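# Rest the cable runway's far end on the bracket

## Task

Set the far end of the cable runway securely on the bracket so that it sits between the lugs. Then release it and move the arms away; the runway must stay in place on its own, without any robot supporting it.

## Robot and tools

Setup: four identical i2rt Big YAM arms named arm1, arm2, arm3 and arm4. Each has six joints, a two-finger gripper and a wrist camera (arm1_cam_wrist to arm4_cam_wrist). Two fixed room cameras, cam_high and cam_low, are not on any arm. With joints 1 and 6 at zero and the hand level and facing forward, the wrist camera rides on top of the hand looking toward the fingertips. The hand reaches roughly 1.0 m from the joint 1 axis at full extension.

Frames: there is one shared scene frame with its origin on the floor and +z up. The hand point is midway between the fingertips; the hand's z axis runs along the fingers, and the fingers open and close along its y axis. Foot poses are real but never printed. All motion commands are in joint space, not Cartesian.

Tool execute_actions: argument "actions" is a list holding either one action or nothing. An empty list just reports state and images. An action is an object keyed by arm name ("arm1" to "arm4"); each arm you include gets its own object with a "joints" object. Inside it, name any of joint1_rad, joint2_rad, joint3_rad, joint4_rad, joint5_rad, joint6_rad (radians) and gripper_m (meters). Every value is an absolute target, not an offset from the current position. Ranges: joint1_rad -2.879 to 2.879 (rotates the whole arm about its base, positive counter-clockwise seen from above, zero along the direction the base faces); joint2_rad 0 to 3.141 (shoulder; zero puts the upper arm roughly level pointing backward, increasing lifts it up then forward); joint3_rad 0 to 3.019 (elbow; zero is fully folded, increasing opens it); joint4_rad -1.692 to 1.57 (hand pitch, positive tips fingers up); joint5_rad -1.57 to 1.57 (hand yaw, positive toward the arm's right); joint6_rad -2.094 to 2.094 (hand roll, positive clockwise as seen from behind the hand); gripper_m 0 to 0.093 (fingertip gap). Done tolerances are ±0.045, ±0.14, ±0.09, ±0.055, ±0.03, ±0.035 rad and ±0.003 m in that order. All motions in an action begin at once and may finish at different moments; each joint moves at its own speed, so the hand can sweep a wide path. Optional "cameras" lists which images to return (names above or "all"; omitted or null means all, [] means none). Any unknown key, camera name or out-of-range number rejects the whole call and nothing moves. Example: {"arm1": {"joints": {"gripper_m": 0.05}}, "arm2": {"joints": {"joint1_rad": 0.3}}}.

Tool wait: "seconds" from 0 to 10; commands nothing new and returns the same state and pictures as an empty action. Tool zoom_image: "camera" plus "region" [x0, y0, x1, y1] in pixels from the top-left, at most 504 by 504, applied to that camera's latest full image. Tool finished_scene: "scene" is the current scene number; it is final and reports success. Replying with no tool call ends everything.

Reading results: the "pictures" line gives the image order. joint_positions gives current angles; joint torques list total drive output per arm joint (no gripper), with per-arm offset, scale and noise, so friction can mimic or mask a load. joint_status explains how each commanded motion ended: off_target (stopped short and may still push), contact_stop or time_out (target dropped, holds where it stopped), not_followed (a self/inter-arm collision check withheld the arm targets; the gripper part still runs; the withheld targets may be retried on later actions). After time_out a joint may keep pushing toward its target or one clamped near its position (up to 0.375, 0.375, 0.113, 0.225, 0.075, 0.3 rad for joints 1 to 6) and will move there if the path clears; on_its_own lists such joints, and its "held at" value is the held target, not the actual angle. Send a joint its reported position to relieve pushing. Tiny target changes may not move a joint. Joints carrying a load sag. Arms or joints left out of an action may still be driving toward earlier targets.

Heat: sustained effort warms motors, even while you are thinking. A MOTOR HOT line appears from 85 °C; at 100 °C the whole arm and its gripper go limp until cooled (OVER-TEMPERATURE FAULT, joints marked limit_stop_at_motor_heat; resend targets afterward). Some heat persists into later scenes.

Cautions: the arms do not stop on contact and can press hard. A hard squeeze between two robots ends the run; a hard collision may too, and no state line reports arm-to-arm contact. The collision check ignores fingers, gripper housings and wrist cameras and can react late. Never knock items off the work area or to the floor. Avoid drops, slips, slams and forceful pushes. Loose objects may occasionally get nudged. The simulation keeps running while you think, with the robot holding its last command. Before finishing, open the gripper, withdraw the arms, and confirm in the images that the runway's far end rests on the bracket between the lugs by itself.

Each tool is called after ">>>" as name(argument=value, ...) on one line, values as JSON.

## Session

>>> execute_actions(actions=[])

Scene clock: 0.00 s.
Joint torques (N m, as the arm reports them, + toward a larger angle): no reading
Motor temperatures (°C, as the motors report them): arm1=[31 29 30 32 28 30] | arm2=[28 31 28 29 30 31] | arm3=[30 30 32 27 28 30] | arm4=[31 31 29 31 28 31]
arm1.joint_positions: joint1_rad=+0.166 joint2_rad=+0.580 joint3_rad=+1.441 joint4_rad=-1.155 joint5_rad=-0.188 joint6_rad=+0.088 gripper_m=+0.094
arm1.joint_status: not commanded
arm1.hand: x=-1.0380 y=-0.2568 z=+1.4485 quat_wxyz=(-0.338, +0.589, -0.544, -0.492) (m; scene frame)
arm2.joint_positions: joint1_rad=+0.161 joint2_rad=+0.505 joint3_rad=+1.381 joint4_rad=-1.374 joint5_rad=-0.177 joint6_rad=-0.299 gripper_m=+0.095
arm2.joint_status: not commanded
arm2.hand: x=-0.2623 y=+0.3407 z=+1.3133 quat_wxyz=(-0.373, -0.455, -0.726, +0.356) (m; scene frame)
arm3.joint_positions: joint1_rad=-0.396 joint2_rad=+0.471 joint3_rad=+1.359 joint4_rad=-1.163 joint5_rad=+0.105 joint6_rad=+0.484 gripper_m=+0.095
arm3.joint_status: not commanded
arm3.hand: x=+0.6804 y=-0.3614 z=+1.4027 quat_wxyz=(-0.396, +0.308, -0.733, -0.460) (m; scene frame)
arm4.joint_positions: joint1_rad=-0.218 joint2_rad=+0.455 joint3_rad=+1.345 joint4_rad=-1.494 joint5_rad=+0.032 joint6_rad=+0.178 gripper_m=+0.095
arm4.joint_status: not commanded
arm4.hand: x=+1.2038 y=+0.3455 z=+1.3529 quat_wxyz=(-0.330, -0.708, -0.532, +0.326) (m; scene frame)
pictures: arm1_cam_wrist, arm2_cam_wrist, arm3_cam_wrist, arm4_cam_wrist, cam_high, cam_low
Images, in order (width x height): arm1_cam_wrist 504x504, arm2_cam_wrist 504x504, arm3_cam_wrist 504x504, arm4_cam_wrist 504x504, cam_high 672x504, cam_low 672x504.

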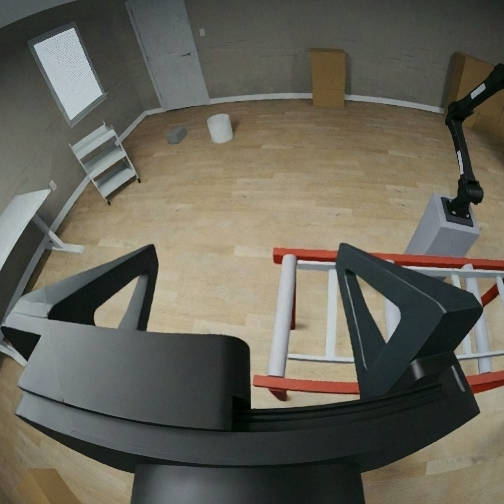

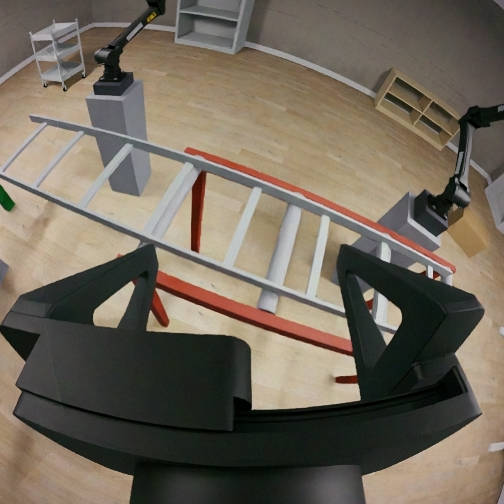

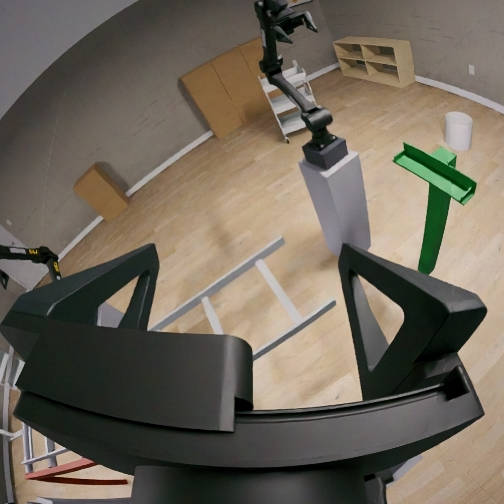

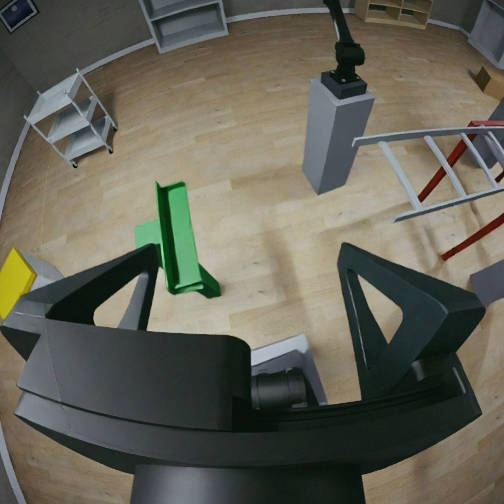

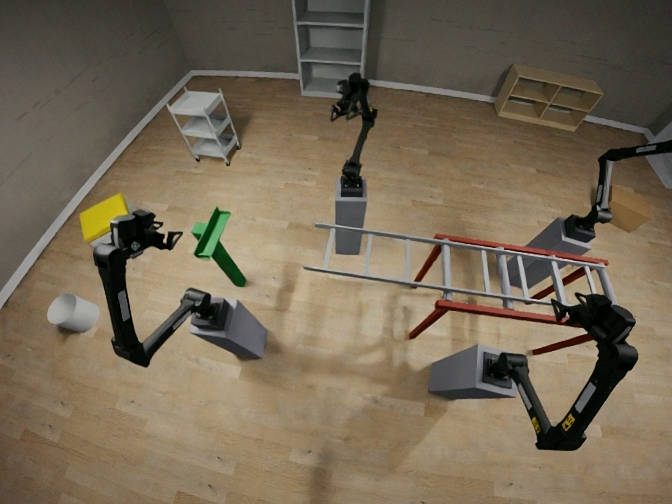

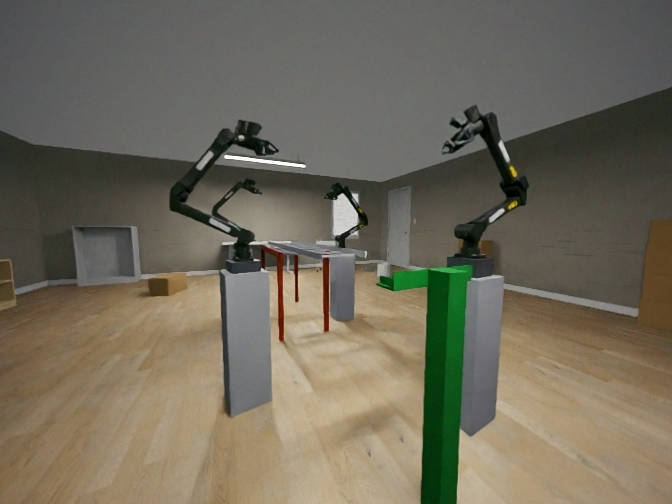

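>>> zoom_image(camera="cam_high", region=[170, 160, 670, 420])

>>> zoom_image(camera="cam_low", region=[200, 200, 520, 360])

>>> zoom_image(camera="arm3_cam_wrist", region=[340, 110, 504, 290])

Region (170, 160, 670, 420) of cam_high's 672x504 image, scaled by 1.008, with more detail than that image has; it fills the top 262 rows of this view, and the rest is white.

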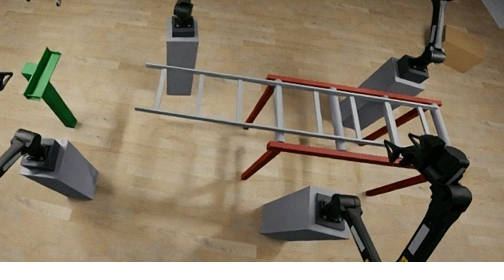

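Region (200, 200, 520, 360) of cam_low's 672x504 image, scaled by 1.575, with more detail than that image has.

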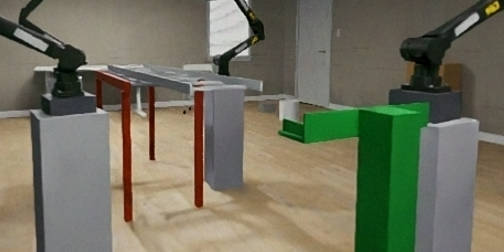

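Region (340, 110, 504, 290) of arm3_cam_wrist's 504x504 image, scaled by 2.800, with more detail than that image has; it fills the left 459 columns of this view, and the rest is white.

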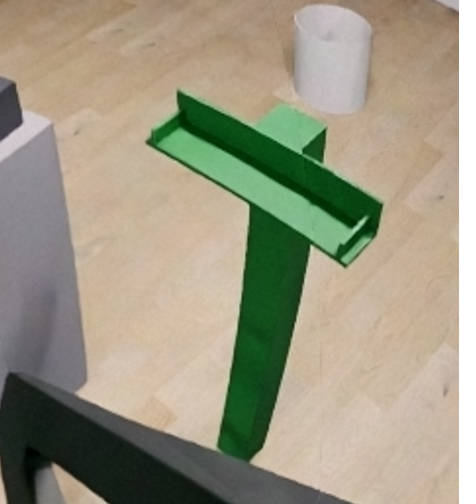

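>>> execute_actions(actions=[{"arm3":{"joints":{"joint1_rad":0,"joint2_rad":1.5,"joint3_rad":1.5,"joint4_rad":-1.5,"joint5_rad":0,"joint6_rad":0}},"arm4":{"joints":{"joint1_rad":0,"joint2_rad":1.5,"joint3_rad":1.5,"joint4_rad":-1.5,"joint5_rad":0,"joint6_rad":0}},"arm2":{"joints":{"joint1_rad":0,"joint2_rad":1.5,"joint3_rad":1.5,"joint4_rad":-1.5,"joint5_rad":0,"joint6_rad":0}}}])

Scene clock: 9.33 s.
Joint torques (N m, as the arm reports them, + toward a larger angle): arm1=[ 0.19  1.42  9.43  2.11  0.01 -0.08] | arm2=[ -1.35 -14.83  10.21   0.11   0.03   0.1 ] | arm3=[  0.17 -14.56  10.45   0.16  -0.04  -0.23] | arm4=[  0.79 -14.46  11.14   0.21  -0.02  -0.06]
Motor temperatures (°C, as the motors report them): arm1=[31 29 31 32 28 30] | arm2=[28 31 29 29 30 31] | arm3=[30 30 34 27 28 30] | arm4=[31 31 30 31 28 31]
arm1.joint_positions: joint1_rad=+0.166 joint2_rad=+0.580 joint3_rad=+1.441 joint4_rad=-1.155 joint5_rad=-0.188 joint6_rad=+0.088 gripper_m=+0.094
arm1.joint_status: not commanded
arm1.hand: x=-1.0380 y=-0.2568 z=+1.4485 quat_wxyz=(-0.338, +0.589, -0.544, -0.492) (m; scene frame)
arm2.joint_positions: joint1_rad=+0.004 joint2_rad=+1.502 joint3_rad=+1.488 joint4_rad=-1.487 joint5_rad=-0.003 joint6_rad=-0.011 gripper_m=+0.095
arm2.joint_status: all done
arm2.hand: x=-0.3510 y=+0.0604 z=+1.0253 quat_wxyz=(-0.025, -0.741, -0.671, +0.025) (m; scene frame)
arm3.joint_positions: joint1_rad=-0.008 joint2_rad=+1.504 joint3_rad=+1.492 joint4_rad=-1.489 joint5_rad=+0.002 joint6_rad=+0.016 gripper_m=+0.095
arm3.joint_status: all done
arm3.hand: x=+0.5384 y=-0.0866 z=+1.0765 quat_wxyz=(-0.025, +0.763, -0.645, -0.032) (m; scene frame)
arm4.joint_positions: joint1_rad=-0.013 joint2_rad=+1.512 joint3_rad=+1.492 joint4_rad=-1.496 joint5_rad=+0.003 joint6_rad=+0.009 gripper_m=+0.095
arm4.joint_status: all done
arm4.hand: x=+1.2738 y=+0.0393 z=+1.0957 quat_wxyz=(-0.016, -0.669, -0.743, +0.021) (m; scene frame)
pictures: arm1_cam_wrist, arm2_cam_wrist, arm3_cam_wrist, arm4_cam_wrist, cam_high, cam_low
Images, in order (width x height): arm1_cam_wrist 504x504, arm2_cam_wrist 504x504, arm3_cam_wrist 504x504, arm4_cam_wrist 504x504, cam_high 672x504, cam_low 672x504.

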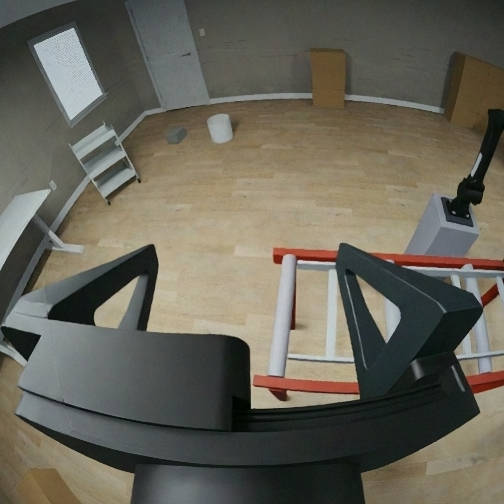

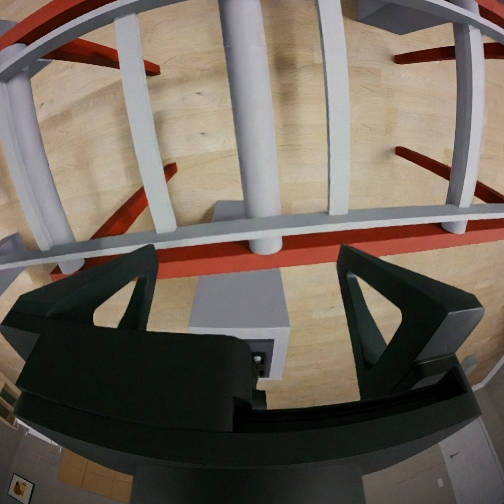

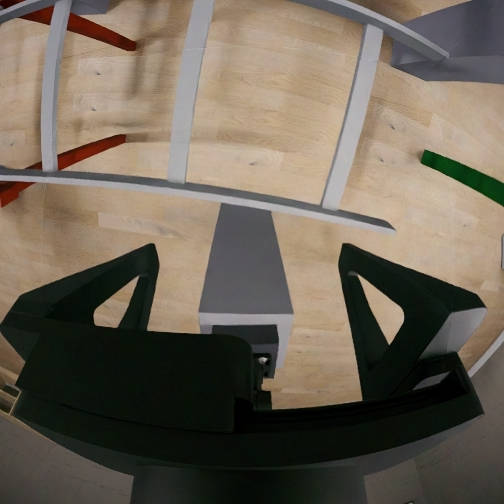

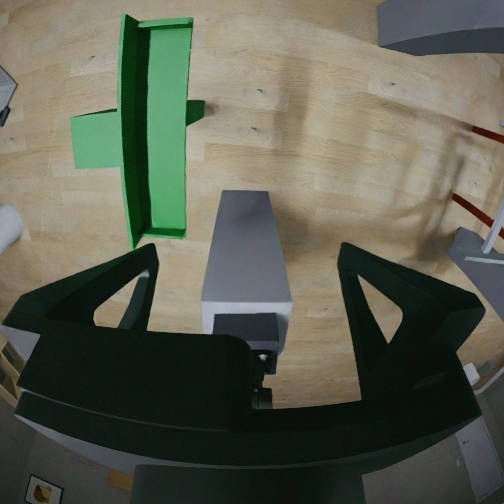

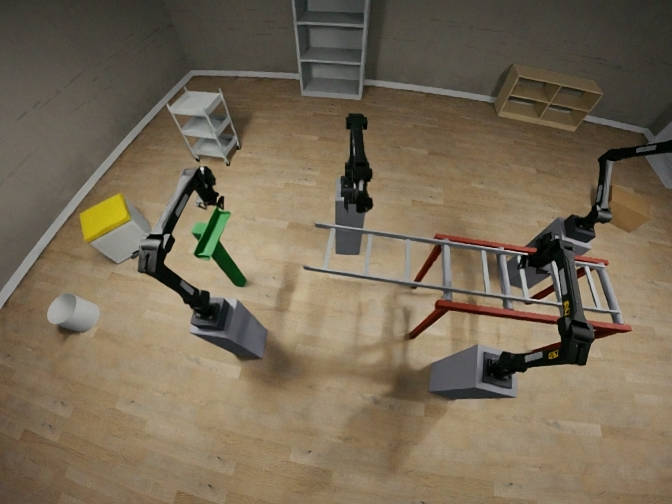

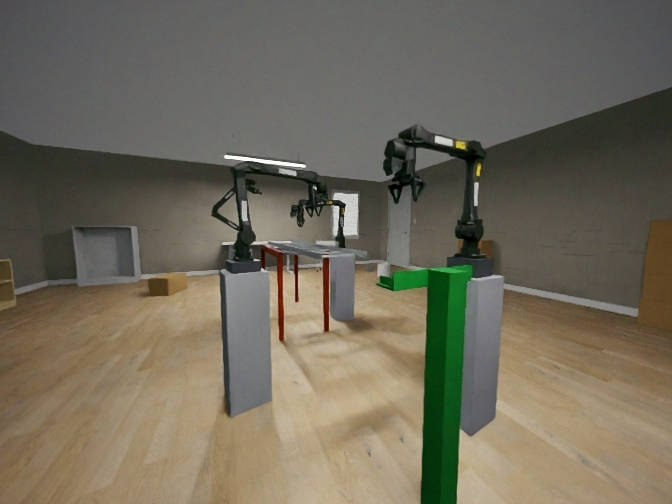

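>>> execute_actions(actions=[{"arm3":{"joints":{"joint1_rad":0.4,"joint2_rad":1.0,"joint3_rad":1.0}},"arm4":{"joints":{"joint1_rad":-0.96,"joint2_rad":2.35,"joint3_rad":2.42,"joint4_rad":-1.64,"joint5_rad":0,"joint6_rad":-0.83}},"arm2":{"joints":{"joint2_rad":0.8,"joint3_rad":0.9}}}], cameras=["arm4_cam_wrist","cam_high","cam_low","arm3_cam_wrist"])

Scene clock: 26.80 s.
Joint torques (N m, as the arm reports them, + toward a larger angle): arm1=[ 0.17  1.4   9.43  2.12  0.01 -0.08] | arm2=[-1.42 -2.32  8.33  0.58  0.03  0.09] | arm3=[-0.03 -3.61  9.19  0.45  0.02 -0.26] | arm4=[ -0.2  -26.12  14.87  -0.25  -0.11  -0.08]
Motor temperatures (°C, as the motors report them): arm1=[31 29 33 32 28 30] | arm2=[28 32 31 29 30 31] | arm3=[30 31 36 27 28 30] | arm4=[31 32 32 31 28 31]
arm1.joint_positions: joint1_rad=+0.166 joint2_rad=+0.580 joint3_rad=+1.441 joint4_rad=-1.155 joint5_rad=-0.188 joint6_rad=+0.088 gripper_m=+0.094
arm1.joint_status: not commanded
arm1.hand: x=-1.0380 y=-0.2568 z=+1.4485 quat_wxyz=(-0.338, +0.589, -0.544, -0.492) (m; scene frame)
arm2.joint_positions: joint1_rad=+0.004 joint2_rad=+0.797 joint3_rad=+0.915 joint4_rad=-1.492 joint5_rad=-0.003 joint6_rad=-0.011 gripper_m=+0.095
arm2.joint_status: all done
arm2.hand: x=-0.3258 y=+0.2886 z=+1.0152 quat_wxyz=(-0.066, -0.737, -0.668, +0.072) (m; scene frame)
arm3.joint_positions: joint1_rad=+0.394 joint2_rad=+0.987 joint3_rad=+1.008 joint4_rad=-1.494 joint5_rad=-0.001 joint6_rad=+0.013 gripper_m=+0.095
arm3.joint_status: all done
arm3.hand: x=+0.4696 y=-0.3124 z=+1.0587 quat_wxyz=(-0.025, +0.876, -0.479, -0.048) (m; scene frame)
arm4.joint_positions: joint1_rad=-0.958 joint2_rad=+2.363 joint3_rad=+2.371 joint4_rad=-1.631 joint5_rad=+0.002 joint6_rad=-0.821 gripper_m=+0.095
arm4.joint_status: all done
arm4.hand: x=+0.6972 y=+0.0227 z=+0.9458 quat_wxyz=(+0.004, -0.711, -0.703, -0.025) (m; scene frame)
pictures: arm3_cam_wrist, arm4_cam_wrist, cam_high, cam_low
Images, in order (width x height): arm3_cam_wrist 504x504, arm4_cam_wrist 504x504, cam_high 672x504, cam_low 672x504.

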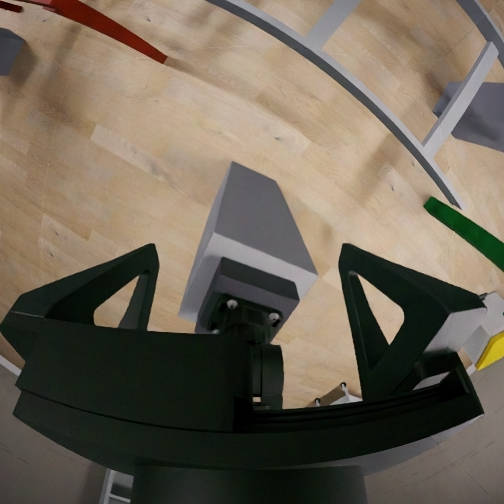

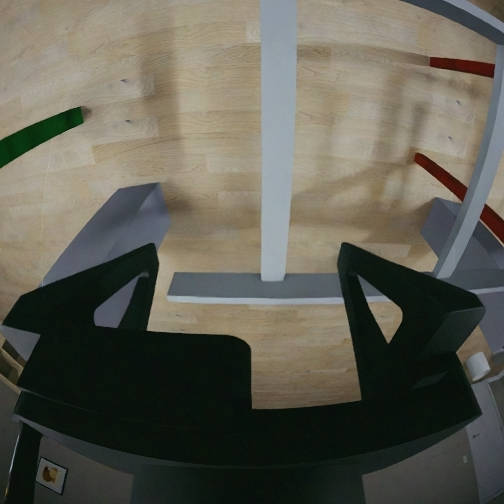

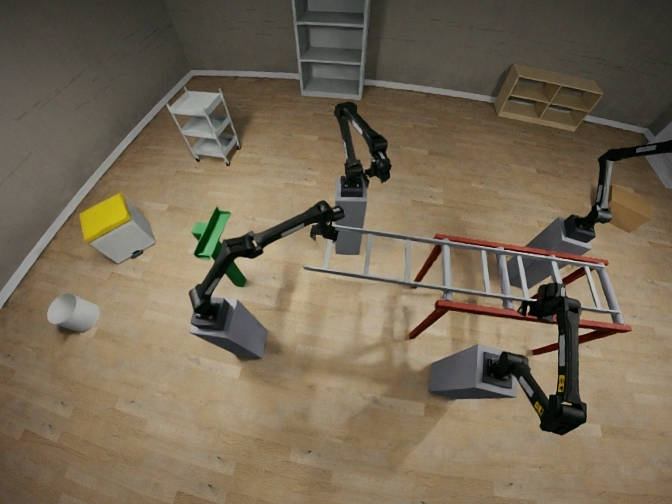

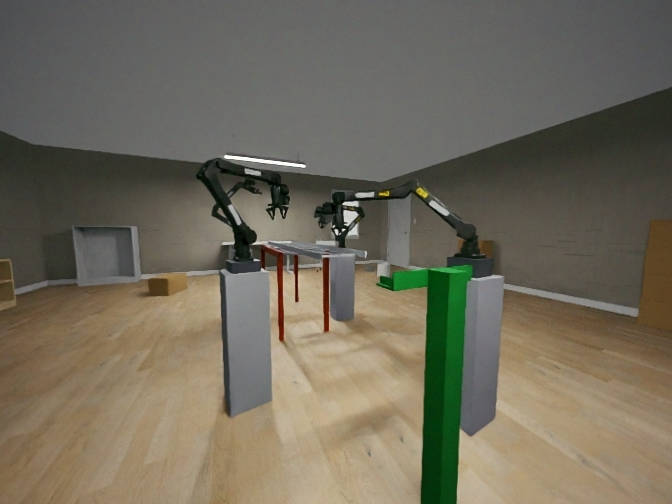

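>>> execute_actions(actions=[{"arm4":{"joints":{"joint1_rad":-0.955,"joint2_rad":2.44,"joint3_rad":2.46,"joint4_rad":-1.535,"joint6_rad":-0.83}}}], cameras=["arm4_cam_wrist","cam_low","arm3_cam_wrist"])

>>> zoom_image(camera="cam_low", region=[260, 180, 420, 300])

Scene clock: 40.77 s.
Joint torques (N m, as the arm reports them, + toward a larger angle): arm1=[ 0.17  1.41  9.43  2.12  0.01 -0.08] | arm2=[-1.44 -2.14  8.34  0.57  0.03  0.1 ] | arm3=[-0.44 -4.22  9.37  0.35  0.02 -0.26] | arm4=[ -0.05 -25.    14.66   0.84  -0.1   -0.06]
Motor temperatures (°C, as the motors report them): arm1=[31 29 33 32 28 30] | arm2=[28 31 31 29 30 31] | arm3=[30 31 37 27 28 30] | arm4=[31 35 35 31 28 31]
arm1.joint_positions: joint1_rad=+0.166 joint2_rad=+0.580 joint3_rad=+1.441 joint4_rad=-1.155 joint5_rad=-0.188 joint6_rad=+0.088 gripper_m=+0.094
arm1.joint_status: not commanded
arm1.hand: x=-1.0380 y=-0.2568 z=+1.4485 quat_wxyz=(-0.338, +0.589, -0.544, -0.492) (m; scene frame)
arm2.joint_positions: joint1_rad=+0.004 joint2_rad=+0.797 joint3_rad=+0.915 joint4_rad=-1.492 joint5_rad=-0.003 joint6_rad=-0.011 gripper_m=+0.095
arm2.joint_status: not commanded
arm2.hand: x=-0.3258 y=+0.2886 z=+1.0152 quat_wxyz=(-0.066, -0.737, -0.668, +0.072) (m; scene frame)
arm3.joint_positions: joint1_rad=+0.394 joint2_rad=+0.987 joint3_rad=+1.008 joint4_rad=-1.494 joint5_rad=-0.001 joint6_rad=+0.013 gripper_m=+0.095
arm3.joint_status: not commanded
arm3.hand: x=+0.4696 y=-0.3124 z=+1.0587 quat_wxyz=(-0.025, +0.876, -0.479, -0.048) (m; scene frame)
arm4.joint_positions: joint1_rad=-0.958 joint2_rad=+2.421 joint3_rad=+2.415 joint4_rad=-1.547 joint5_rad=+0.002 joint6_rad=-0.821 gripper_m=+0.095
arm4.joint_status: all done
arm4.hand: x=+0.6755 y=+0.0032 z=+0.9212 quat_wxyz=(+0.005, -0.711, -0.704, +0.010) (m; scene frame)
pictures: arm3_cam_wrist, arm4_cam_wrist, cam_low
Images, in order (width x height): arm3_cam_wrist 504x504, arm4_cam_wrist 504x504, cam_low 672x504.

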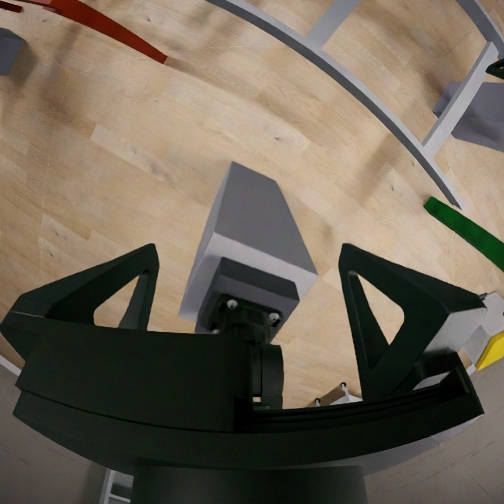

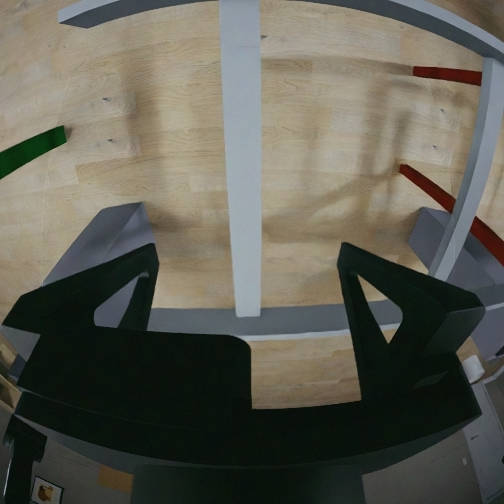

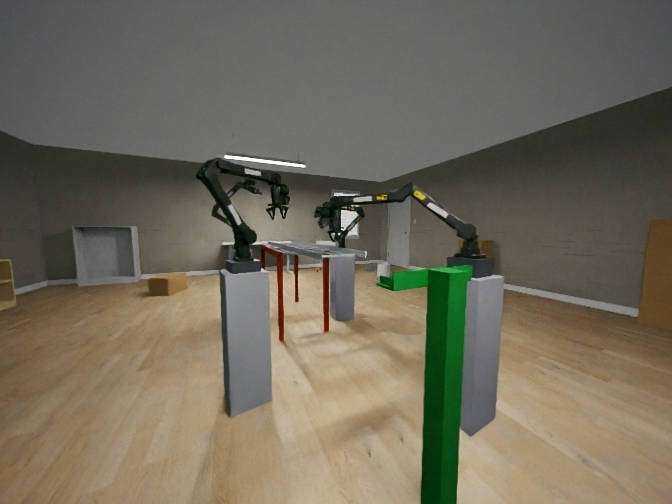

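Region (260, 180, 420, 300) of cam_low's 672x504 image, scaled by 3.150, with more detail than that image has; it fills the top 378 rows of this view, and the rest is white.

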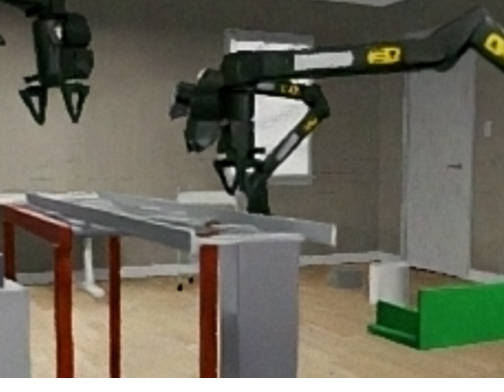

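>>> execute_actions(actions=[{"arm4":{"joints":{"joint2_rad":2.49,"joint3_rad":2.30,"joint4_rad":-1.37}}}], cameras=["arm4_cam_wrist","cam_low","arm3_cam_wrist"])

>>> zoom_image(camera="cam_low", region=[260, 180, 420, 300])

Scene clock: 44.93 s.
Joint torques (N m, as the arm reports them, + toward a larger angle): arm1=[ 0.19  1.38  9.43  2.12  0.01 -0.08] | arm2=[-1.53 -2.24  8.31  0.57  0.04  0.11] | arm3=[-0.14 -3.4   9.27  0.56  0.05 -0.2 ] | arm4=[  0.28 -26.12  10.12   0.82  -0.09  -0.05]
Motor temperatures (°C, as the motors report them): arm1=[31 29 33 32 28 30] | arm2=[28 31 31 29 30 31] | arm3=[30 30 37 27 28 30] | arm4=[31 35 35 31 28 31]
arm1.joint_positions: joint1_rad=+0.166 joint2_rad=+0.580 joint3_rad=+1.441 joint4_rad=-1.155 joint5_rad=-0.188 joint6_rad=+0.088 gripper_m=+0.094
arm1.joint_status: not commanded
arm1.hand: x=-1.0380 y=-0.2568 z=+1.4485 quat_wxyz=(-0.338, +0.589, -0.544, -0.492) (m; scene frame)
arm2.joint_positions: joint1_rad=+0.004 joint2_rad=+0.797 joint3_rad=+0.915 joint4_rad=-1.492 joint5_rad=-0.003 joint6_rad=-0.011 gripper_m=+0.095
arm2.joint_status: not commanded
arm2.hand: x=-0.3258 y=+0.2886 z=+1.0152 quat_wxyz=(-0.066, -0.737, -0.668, +0.072) (m; scene frame)
arm3.joint_positions: joint1_rad=+0.394 joint2_rad=+0.987 joint3_rad=+1.008 joint4_rad=-1.494 joint5_rad=-0.001 joint6_rad=+0.013 gripper_m=+0.095
arm3.joint_status: not commanded
arm3.hand: x=+0.4696 y=-0.3124 z=+1.0587 quat_wxyz=(-0.025, +0.876, -0.479, -0.048) (m; scene frame)
arm4.joint_positions: joint1_rad=-0.958 joint2_rad=+2.487 joint3_rad=+2.301 joint4_rad=-1.382 joint5_rad=+0.002 joint6_rad=-0.821 gripper_m=+0.095
arm4.joint_status: all done
arm4.hand: x=+0.6731 y=+0.0019 z=+0.8312 quat_wxyz=(+0.005, -0.711, -0.704, +0.003) (m; scene frame)
pictures: arm3_cam_wrist, arm4_cam_wrist, cam_low
Images, in order (width x height): arm3_cam_wrist 504x504, arm4_cam_wrist 504x504, cam_low 672x504.

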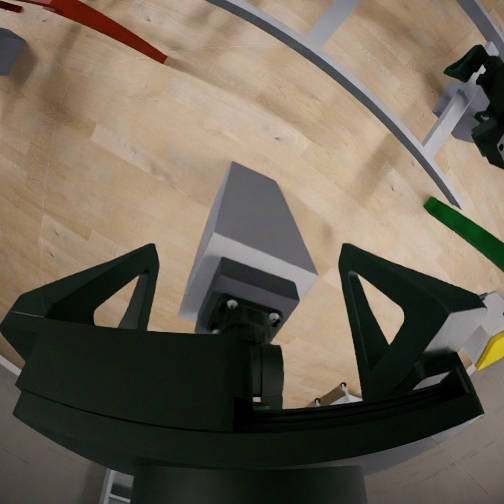

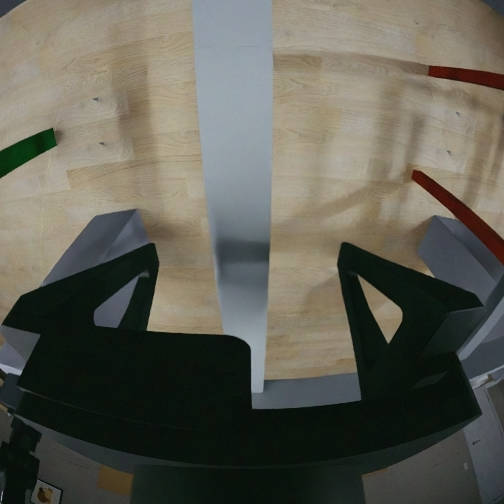

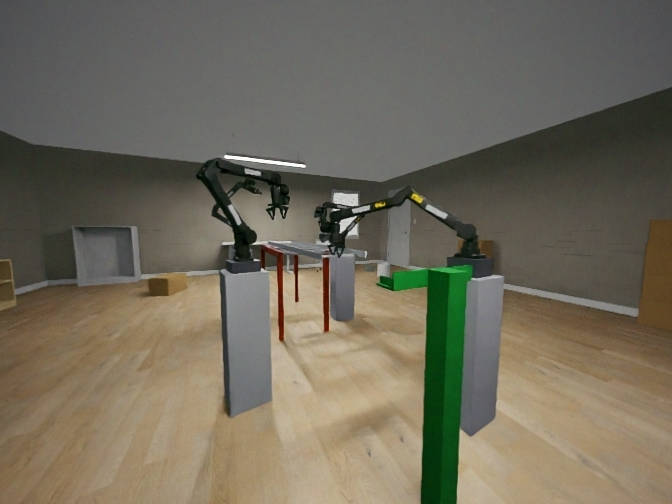

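Region (260, 180, 420, 300) of cam_low's 672x504 image, scaled by 3.150, with more detail than that image has; it fills the top 378 rows of this view, and the rest is white.

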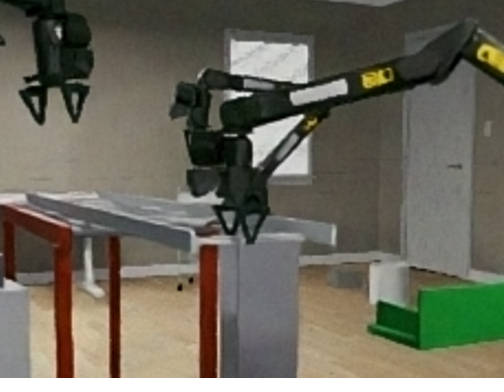

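>>> execute_actions(actions=[{"arm4":{"joints":{"joint3_rad":2.22,"joint4_rad":-1.29}}}], cameras=["arm4_cam_wrist","cam_low"])

>>> execute_actions(actions=[{"arm4":{"joints":{"gripper_m":0.0}}}], cameras=["arm4_cam_wrist","cam_low","arm3_cam_wrist"])

>>> zoom_image(camera="cam_low", region=[260, 180, 420, 300])

Scene clock: 47.40 s.
Joint torques (N m, as the arm reports them, + toward a larger angle): arm1=[ 0.2   1.39  9.43  2.12  0.01 -0.08] | arm2=[-1.43 -2.25  8.3   0.55  0.03  0.1 ] | arm3=[ 0.14 -3.62  9.15  0.47  0.04 -0.24] | arm4=[ -0.05 -25.56   9.92   0.82  -0.07  -0.05]
Motor temperatures (°C, as the motors report them): arm1=[31 29 34 32 28 30] | arm2=[28 31 31 29 30 31] | arm3=[30 30 37 27 28 30] | arm4=[31 35 34 31 28 31]
arm1.joint_positions: joint1_rad=+0.166 joint2_rad=+0.580 joint3_rad=+1.441 joint4_rad=-1.155 joint5_rad=-0.188 joint6_rad=+0.088 gripper_m=+0.094
arm1.joint_status: not commanded
arm1.hand: x=-1.0380 y=-0.2568 z=+1.4485 quat_wxyz=(-0.338, +0.589, -0.544, -0.492) (m; scene frame)
arm2.joint_positions: joint1_rad=+0.004 joint2_rad=+0.797 joint3_rad=+0.915 joint4_rad=-1.492 joint5_rad=-0.003 joint6_rad=-0.011 gripper_m=+0.095
arm2.joint_status: not commanded
arm2.hand: x=-0.3258 y=+0.2886 z=+1.0152 quat_wxyz=(-0.066, -0.737, -0.668, +0.072) (m; scene frame)
arm3.joint_positions: joint1_rad=+0.394 joint2_rad=+0.987 joint3_rad=+1.008 joint4_rad=-1.494 joint5_rad=-0.001 joint6_rad=+0.013 gripper_m=+0.095
arm3.joint_status: not commanded
arm3.hand: x=+0.4696 y=-0.3124 z=+1.0587 quat_wxyz=(-0.025, +0.876, -0.479, -0.048) (m; scene frame)
arm4.joint_positions: joint1_rad=-0.958 joint2_rad=+2.486 joint3_rad=+2.223 joint4_rad=-1.302 joint5_rad=+0.002 joint6_rad=-0.821 gripper_m=+0.095
arm4.joint_status: all done
arm4.hand: x=+0.6776 y=+0.0063 z=+0.8023 quat_wxyz=(+0.005, -0.711, -0.704, +0.004) (m; scene frame)
pictures: arm4_cam_wrist, cam_low
Images, in order (width x height): arm4_cam_wrist 504x504, cam_low 672x504.

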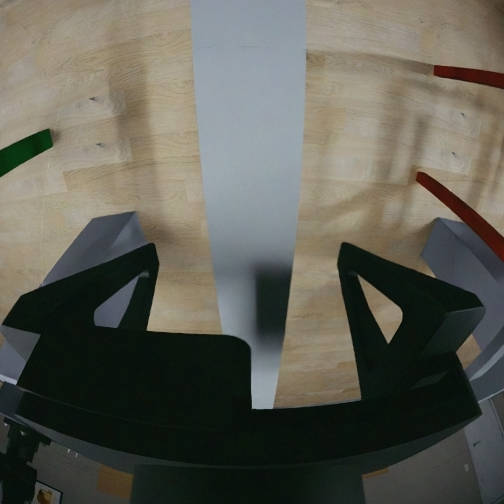

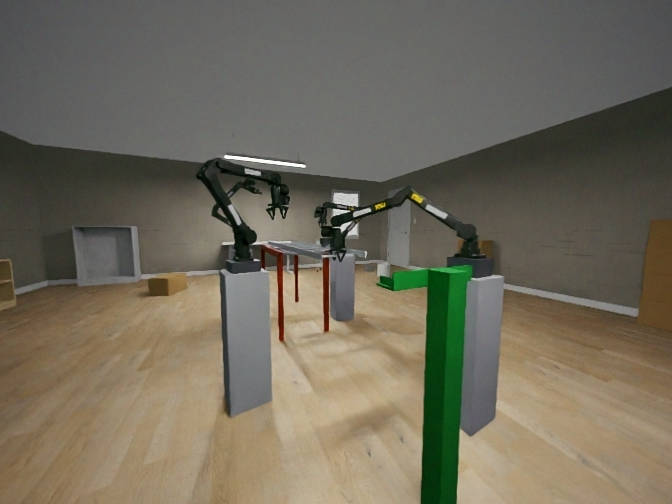

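Scene clock: 48.13 s.
Joint torques (N m, as the arm reports them, + toward a larger angle): arm1=[ 0.18  1.4   9.42  2.13  0.01 -0.08] | arm2=[-1.56 -2.24  8.31  0.57  0.04  0.09] | arm3=[-0.36 -3.44  9.08  0.6   0.02 -0.2 ] | arm4=[  0.18 -25.66   9.72   0.47  -0.25   0.09]
Motor temperatures (°C, as the motors report them): arm1=[31 29 34 32 28 30] | arm2=[28 31 31 29 30 31] | arm3=[30 30 37 27 28 30] | arm4=[31 35 34 31 28 31]
arm1.joint_positions: joint1_rad=+0.166 joint2_rad=+0.580 joint3_rad=+1.441 joint4_rad=-1.155 joint5_rad=-0.188 joint6_rad=+0.088 gripper_m=+0.094
arm1.joint_status: not commanded
arm1.hand: x=-1.0380 y=-0.2568 z=+1.4485 quat_wxyz=(-0.338, +0.589, -0.544, -0.492) (m; scene frame)
arm2.joint_positions: joint1_rad=+0.004 joint2_rad=+0.797 joint3_rad=+0.915 joint4_rad=-1.492 joint5_rad=-0.003 joint6_rad=-0.011 gripper_m=+0.095
arm2.joint_status: not commanded
arm2.hand: x=-0.3258 y=+0.2886 z=+1.0152 quat_wxyz=(-0.066, -0.737, -0.668, +0.072) (m; scene frame)
arm3.joint_positions: joint1_rad=+0.394 joint2_rad=+0.987 joint3_rad=+1.008 joint4_rad=-1.494 joint5_rad=-0.001 joint6_rad=+0.013 gripper_m=+0.095
arm3.joint_status: not commanded
arm3.hand: x=+0.4696 y=-0.3124 z=+1.0587 quat_wxyz=(-0.025, +0.876, -0.479, -0.048) (m; scene frame)
arm4.joint_positions: joint1_rad=-0.958 joint2_rad=+2.486 joint3_rad=+2.223 joint4_rad=-1.295 joint5_rad=+0.006 joint6_rad=-0.837 gripper_m=+0.024
arm4.joint_status: gripper_m off_target (ended at +0.024, target +0.000)
arm4.hand: x=+0.6759 y=+0.0056 z=+0.8024 quat_wxyz=(+0.007, -0.705, -0.709, +0.007) (m; scene frame)
pictures: arm3_cam_wrist, arm4_cam_wrist, cam_low
Images, in order (width x height): arm3_cam_wrist 504x504, arm4_cam_wrist 504x504, cam_low 672x504.

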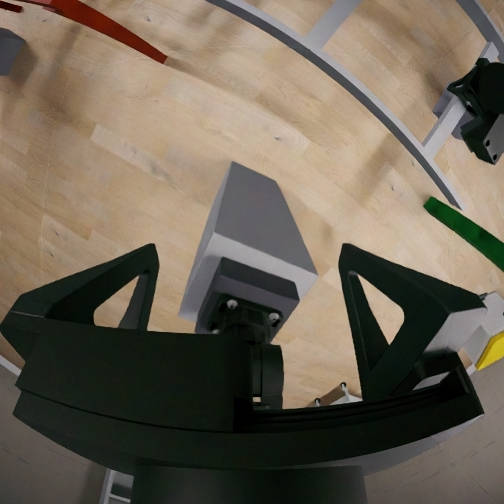

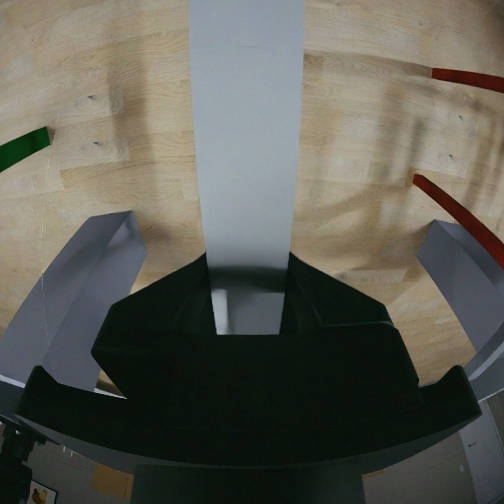

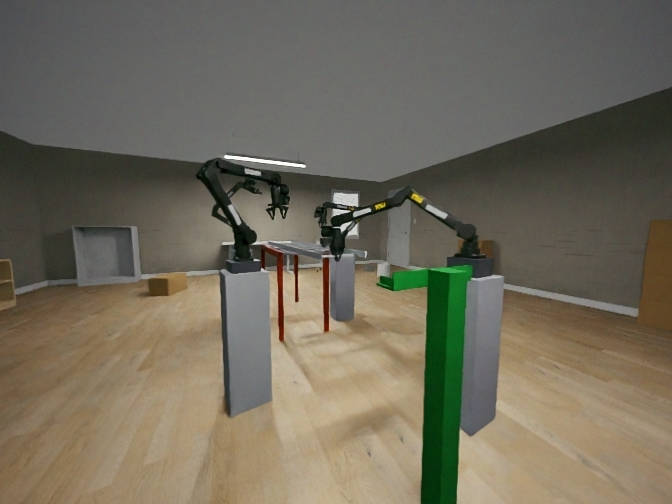

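Region (260, 180, 420, 300) of cam_low's 672x504 image, scaled by 3.150, with more detail than that image has; it fills the top 378 rows of this view, and the rest is white.

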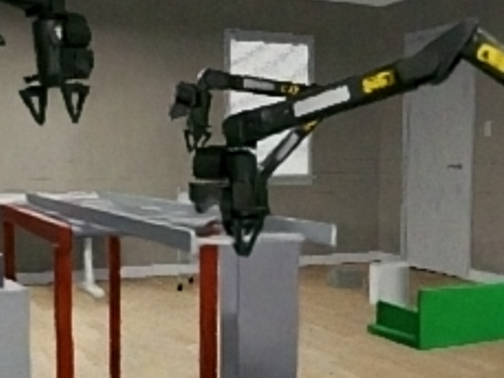

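>>> execute_actions(actions=[{"arm4":{"joints":{"joint1_rad":-0.908,"joint2_rad":2.34,"joint3_rad":2.007,"joint4_rad":-1.218,"joint6_rad":-0.787}}}], cameras=["cam_high","cam_low"])

Scene clock: 55.17 s.
Joint torques (N m, as the arm reports them, + toward a larger angle): arm1=[ 0.2   1.38  9.43  2.13  0.01 -0.08] | arm2=[-1.42 -2.27  8.33  0.58  0.04  0.1 ] | arm3=[-0.05 -3.55  9.05  0.5   0.02 -0.26] | arm4=[ -0.04 -26.95  10.24   0.41  -0.11   0.08]
Motor temperatures (°C, as the motors report them): arm1=[31 29 34 32 28 30] | arm2=[28 31 31 29 30 31] | arm3=[30 30 37 27 28 30] | arm4=[31 36 34 31 29 31]
arm1.joint_positions: joint1_rad=+0.166 joint2_rad=+0.580 joint3_rad=+1.441 joint4_rad=-1.155 joint5_rad=-0.188 joint6_rad=+0.088 gripper_m=+0.094
arm1.joint_status: not commanded
arm1.hand: x=-1.0380 y=-0.2568 z=+1.4485 quat_wxyz=(-0.338, +0.589, -0.544, -0.492) (m; scene frame)
arm2.joint_positions: joint1_rad=+0.004 joint2_rad=+0.797 joint3_rad=+0.915 joint4_rad=-1.492 joint5_rad=-0.003 joint6_rad=-0.011 gripper_m=+0.095
arm2.joint_status: not commanded
arm2.hand: x=-0.3258 y=+0.2886 z=+1.0152 quat_wxyz=(-0.066, -0.737, -0.668, +0.072) (m; scene frame)
arm3.joint_positions: joint1_rad=+0.394 joint2_rad=+0.987 joint3_rad=+1.008 joint4_rad=-1.494 joint5_rad=-0.001 joint6_rad=+0.013 gripper_m=+0.095
arm3.joint_status: not commanded
arm3.hand: x=+0.4696 y=-0.3124 z=+1.0587 quat_wxyz=(-0.025, +0.876, -0.479, -0.048) (m; scene frame)
arm4.joint_positions: joint1_rad=-0.910 joint2_rad=+2.371 joint3_rad=+2.000 joint4_rad=-1.221 joint5_rad=+0.003 joint6_rad=-0.793 gripper_m=+0.024
arm4.joint_status: all done
arm4.hand: x=+0.7314 y=+0.0105 z=+0.8014 quat_wxyz=(+0.005, -0.703, -0.711, -0.009) (m; scene frame)
pictures: cam_high, cam_low
Images, in order (width x height): cam_high 672x504, cam_low 672x504.

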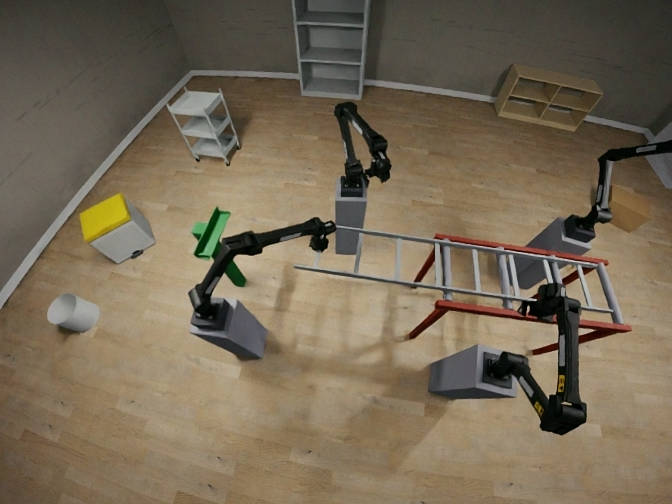

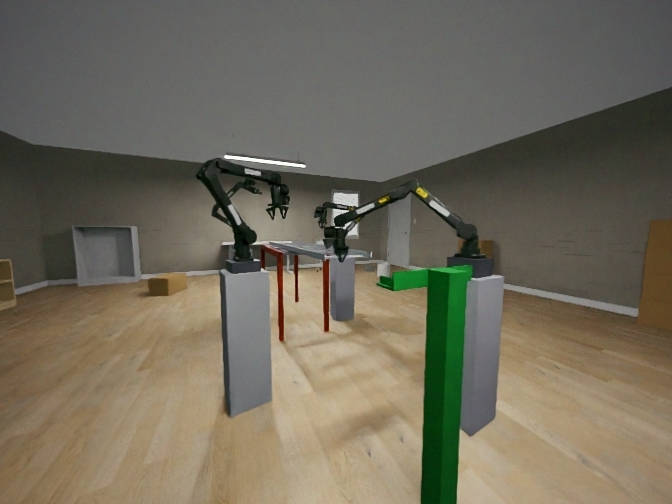

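>>> execute_actions(actions=[{"arm4":{"joints":{"joint1_rad":-0.806,"joint2_rad":2.165,"joint3_rad":1.73,"joint4_rad":-1.09,"joint6_rad":-0.68}}}], cameras=[])

>>> execute_actions(actions=[{"arm4":{"joints":{"joint1_rad":-0.70,"joint2_rad":2.05,"joint3_rad":1.54,"joint4_rad":-1.015,"joint6_rad":-0.575}}}], cameras=["cam_high","cam_low"])

Scene clock: 58.33 s.
Joint torques (N m, as the arm reports them, + toward a larger angle): arm1=[ 0.19  1.41  9.43  2.13  0.01 -0.08] | arm2=[-1.33 -2.16  8.36  0.61  0.04  0.1 ] | arm3=[ 0.65 -3.37  9.08  0.37  0.03 -0.2 ] | arm4=[ -1.87 -26.26  11.05   0.12   0.08  -0.16]
Motor temperatures (°C, as the motors report them): arm1=[31 29 34 32 28 30] | arm2=[28 31 31 29 30 31] | arm3=[30 30 37 27 28 30] | arm4=[31 36 33 31 29 31]
arm1.joint_positions: joint1_rad=+0.166 joint2_rad=+0.580 joint3_rad=+1.441 joint4_rad=-1.155 joint5_rad=-0.188 joint6_rad=+0.088 gripper_m=+0.094
arm1.joint_status: not commanded
arm1.hand: x=-1.0380 y=-0.2568 z=+1.4485 quat_wxyz=(-0.338, +0.589, -0.544, -0.492) (m; scene frame)
arm2.joint_positions: joint1_rad=+0.004 joint2_rad=+0.797 joint3_rad=+0.915 joint4_rad=-1.492 joint5_rad=-0.003 joint6_rad=-0.011 gripper_m=+0.095
arm2.joint_status: not commanded
arm2.hand: x=-0.3258 y=+0.2886 z=+1.0152 quat_wxyz=(-0.066, -0.737, -0.668, +0.072) (m; scene frame)
arm3.joint_positions: joint1_rad=+0.394 joint2_rad=+0.987 joint3_rad=+1.008 joint4_rad=-1.494 joint5_rad=-0.001 joint6_rad=+0.013 gripper_m=+0.095
arm3.joint_status: not commanded
arm3.hand: x=+0.4696 y=-0.3124 z=+1.0587 quat_wxyz=(-0.025, +0.876, -0.479, -0.048) (m; scene frame)
arm4.joint_positions: joint1_rad=-0.788 joint2_rad=+2.216 joint3_rad=+1.708 joint4_rad=-1.086 joint5_rad=-0.002 joint6_rad=-0.659 gripper_m=+0.024
arm4.joint_status: all done
arm4.hand: x=+0.8315 y=+0.0016 z=+0.7998 quat_wxyz=(+0.004, -0.708, -0.706, -0.010) (m; scene frame)
pictures: none
No camera images: the call's "cameras" was empty. Leave "cameras" out to get every camera's image.

Scene clock: 59.63 s.
Joint torques (N m, as the arm reports them, + toward a larger angle): arm1=[ 0.18  1.38  9.43  2.11  0.01 -0.09] | arm2=[-1.48 -2.16  8.35  0.59  0.03  0.1 ] | arm3=[-0.09 -3.41  9.31  0.59  0.03 -0.27] | arm4=[ -1.51 -26.    10.45  -0.43   0.15  -0.16]
Motor temperatures (°C, as the motors report them): arm1=[31 29 34 32 28 30] | arm2=[28 31 31 29 30 31] | arm3=[30 30 37 27 28 30] | arm4=[31 36 33 31 29 31]
arm1.joint_positions: joint1_rad=+0.166 joint2_rad=+0.580 joint3_rad=+1.441 joint4_rad=-1.155 joint5_rad=-0.188 joint6_rad=+0.088 gripper_m=+0.094
arm1.joint_status: not commanded
arm1.hand: x=-1.0380 y=-0.2568 z=+1.4485 quat_wxyz=(-0.338, +0.589, -0.544, -0.492) (m; scene frame)
arm2.joint_positions: joint1_rad=+0.004 joint2_rad=+0.797 joint3_rad=+0.915 joint4_rad=-1.492 joint5_rad=-0.003 joint6_rad=-0.011 gripper_m=+0.095
arm2.joint_status: not commanded
arm2.hand: x=-0.3258 y=+0.2886 z=+1.0152 quat_wxyz=(-0.066, -0.737, -0.668, +0.072) (m; scene frame)
arm3.joint_positions: joint1_rad=+0.394 joint2_rad=+0.987 joint3_rad=+1.008 joint4_rad=-1.494 joint5_rad=-0.001 joint6_rad=+0.013 gripper_m=+0.095
arm3.joint_status: not commanded
arm3.hand: x=+0.4696 y=-0.3124 z=+1.0587 quat_wxyz=(-0.025, +0.876, -0.479, -0.048) (m; scene frame)
arm4.joint_positions: joint1_rad=-0.684 joint2_rad=+2.118 joint3_rad=+1.519 joint4_rad=-0.999 joint5_rad=-0.004 joint6_rad=-0.553 gripper_m=+0.024
arm4.joint_status: all done
arm4.hand: x=+0.9105 y=+0.0028 z=+0.7962 quat_wxyz=(+0.005, -0.708, -0.706, -0.012) (m; scene frame)
pictures: cam_high, cam_low
Images, in order (width x height): cam_high 672x504, cam_low 672x504.

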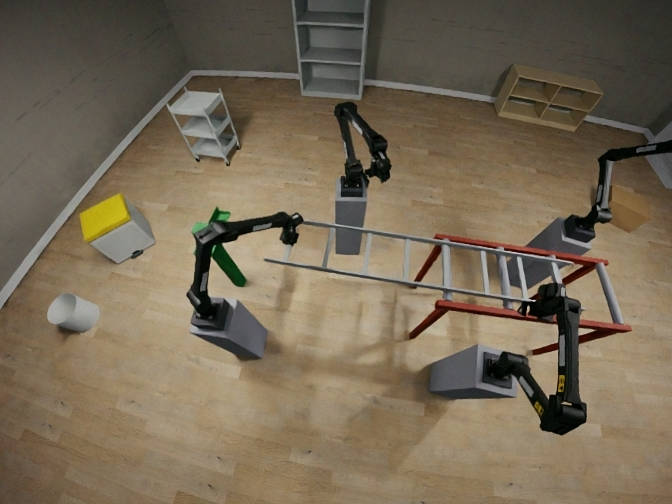

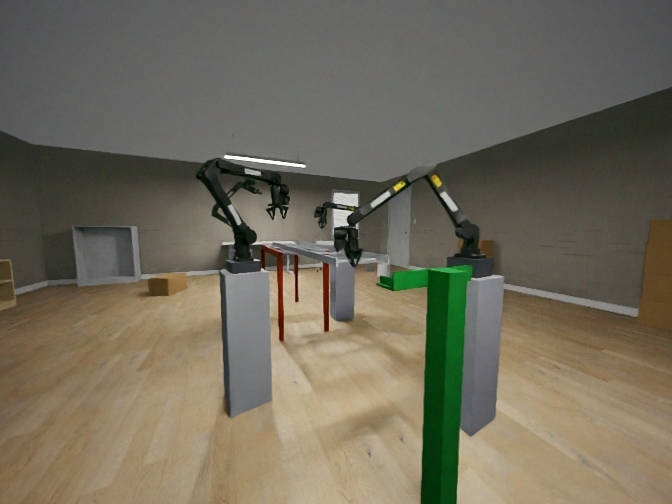

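>>> execute_actions(actions=[{"arm4":{"joints":{"joint1_rad":-0.575,"joint2_rad":1.91,"joint3_rad":1.395,"joint4_rad":-0.955,"joint6_rad":-0.455}}}], cameras=["arm4_cam_wrist","cam_low"])

Scene clock: 65.37 s.
Joint torques (N m, as the arm reports them, + toward a larger angle): arm1=[ 0.22  1.39  9.44  2.13  0.01 -0.08] | arm2=[-1.45 -2.31  8.3   0.55  0.04  0.1 ] | arm3=[-0.13 -3.06  9.25  0.39  0.05 -0.27] | arm4=[ -1.64 -27.78  11.07  -0.65   0.3   -0.23]
Motor temperatures (°C, as the motors report them): arm1=[31 29 34 32 28 30] | arm2=[28 31 31 29 30 31] | arm3=[30 30 37 27 28 30] | arm4=[31 37 33 31 29 32]
arm1.joint_positions: joint1_rad=+0.166 joint2_rad=+0.580 joint3_rad=+1.441 joint4_rad=-1.155 joint5_rad=-0.188 joint6_rad=+0.088 gripper_m=+0.094
arm1.joint_status: not commanded
arm1.hand: x=-1.0380 y=-0.2568 z=+1.4485 quat_wxyz=(-0.338, +0.589, -0.544, -0.492) (m; scene frame)
arm2.joint_positions: joint1_rad=+0.004 joint2_rad=+0.797 joint3_rad=+0.915 joint4_rad=-1.492 joint5_rad=-0.003 joint6_rad=-0.011 gripper_m=+0.095
arm2.joint_status: not commanded
arm2.hand: x=-0.3258 y=+0.2886 z=+1.0152 quat_wxyz=(-0.066, -0.737, -0.668, +0.072) (m; scene frame)
arm3.joint_positions: joint1_rad=+0.394 joint2_rad=+0.987 joint3_rad=+1.008 joint4_rad=-1.494 joint5_rad=-0.001 joint6_rad=+0.013 gripper_m=+0.095
arm3.joint_status: not commanded
arm3.hand: x=+0.4696 y=-0.3124 z=+1.0587 quat_wxyz=(-0.025, +0.876, -0.479, -0.048) (m; scene frame)
arm4.joint_positions: joint1_rad=-0.558 joint2_rad=+2.025 joint3_rad=+1.364 joint4_rad=-0.934 joint5_rad=-0.007 joint6_rad=-0.428 gripper_m=+0.024
arm4.joint_status: all done
arm4.hand: x=+0.9927 y=+0.0053 z=+0.7987 quat_wxyz=(+0.005, -0.708, -0.706, -0.011) (m; scene frame)
pictures: arm4_cam_wrist, cam_low
Images, in order (width x height): arm4_cam_wrist 504x504, cam_low 672x504.

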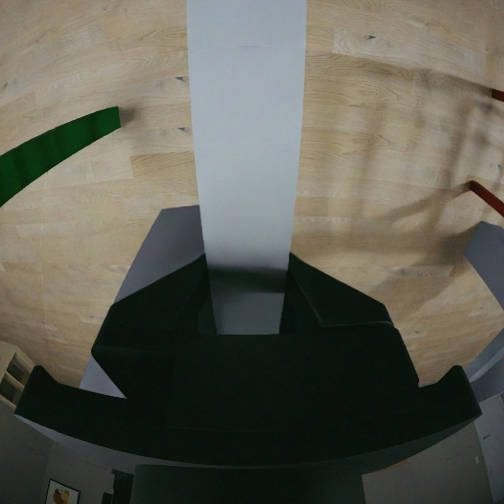

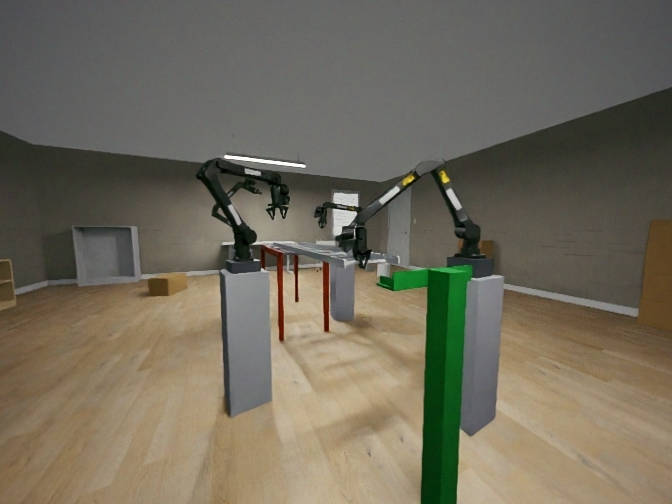

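>>> zoom_image(camera="cam_low", region=[300, 210, 500, 320])

Region (300, 210, 500, 320) of cam_low's 672x504 image, scaled by 2.520, with more detail than that image has; it fills the top 277 rows of this view, and the rest is white.

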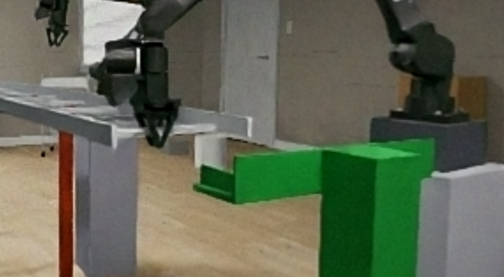

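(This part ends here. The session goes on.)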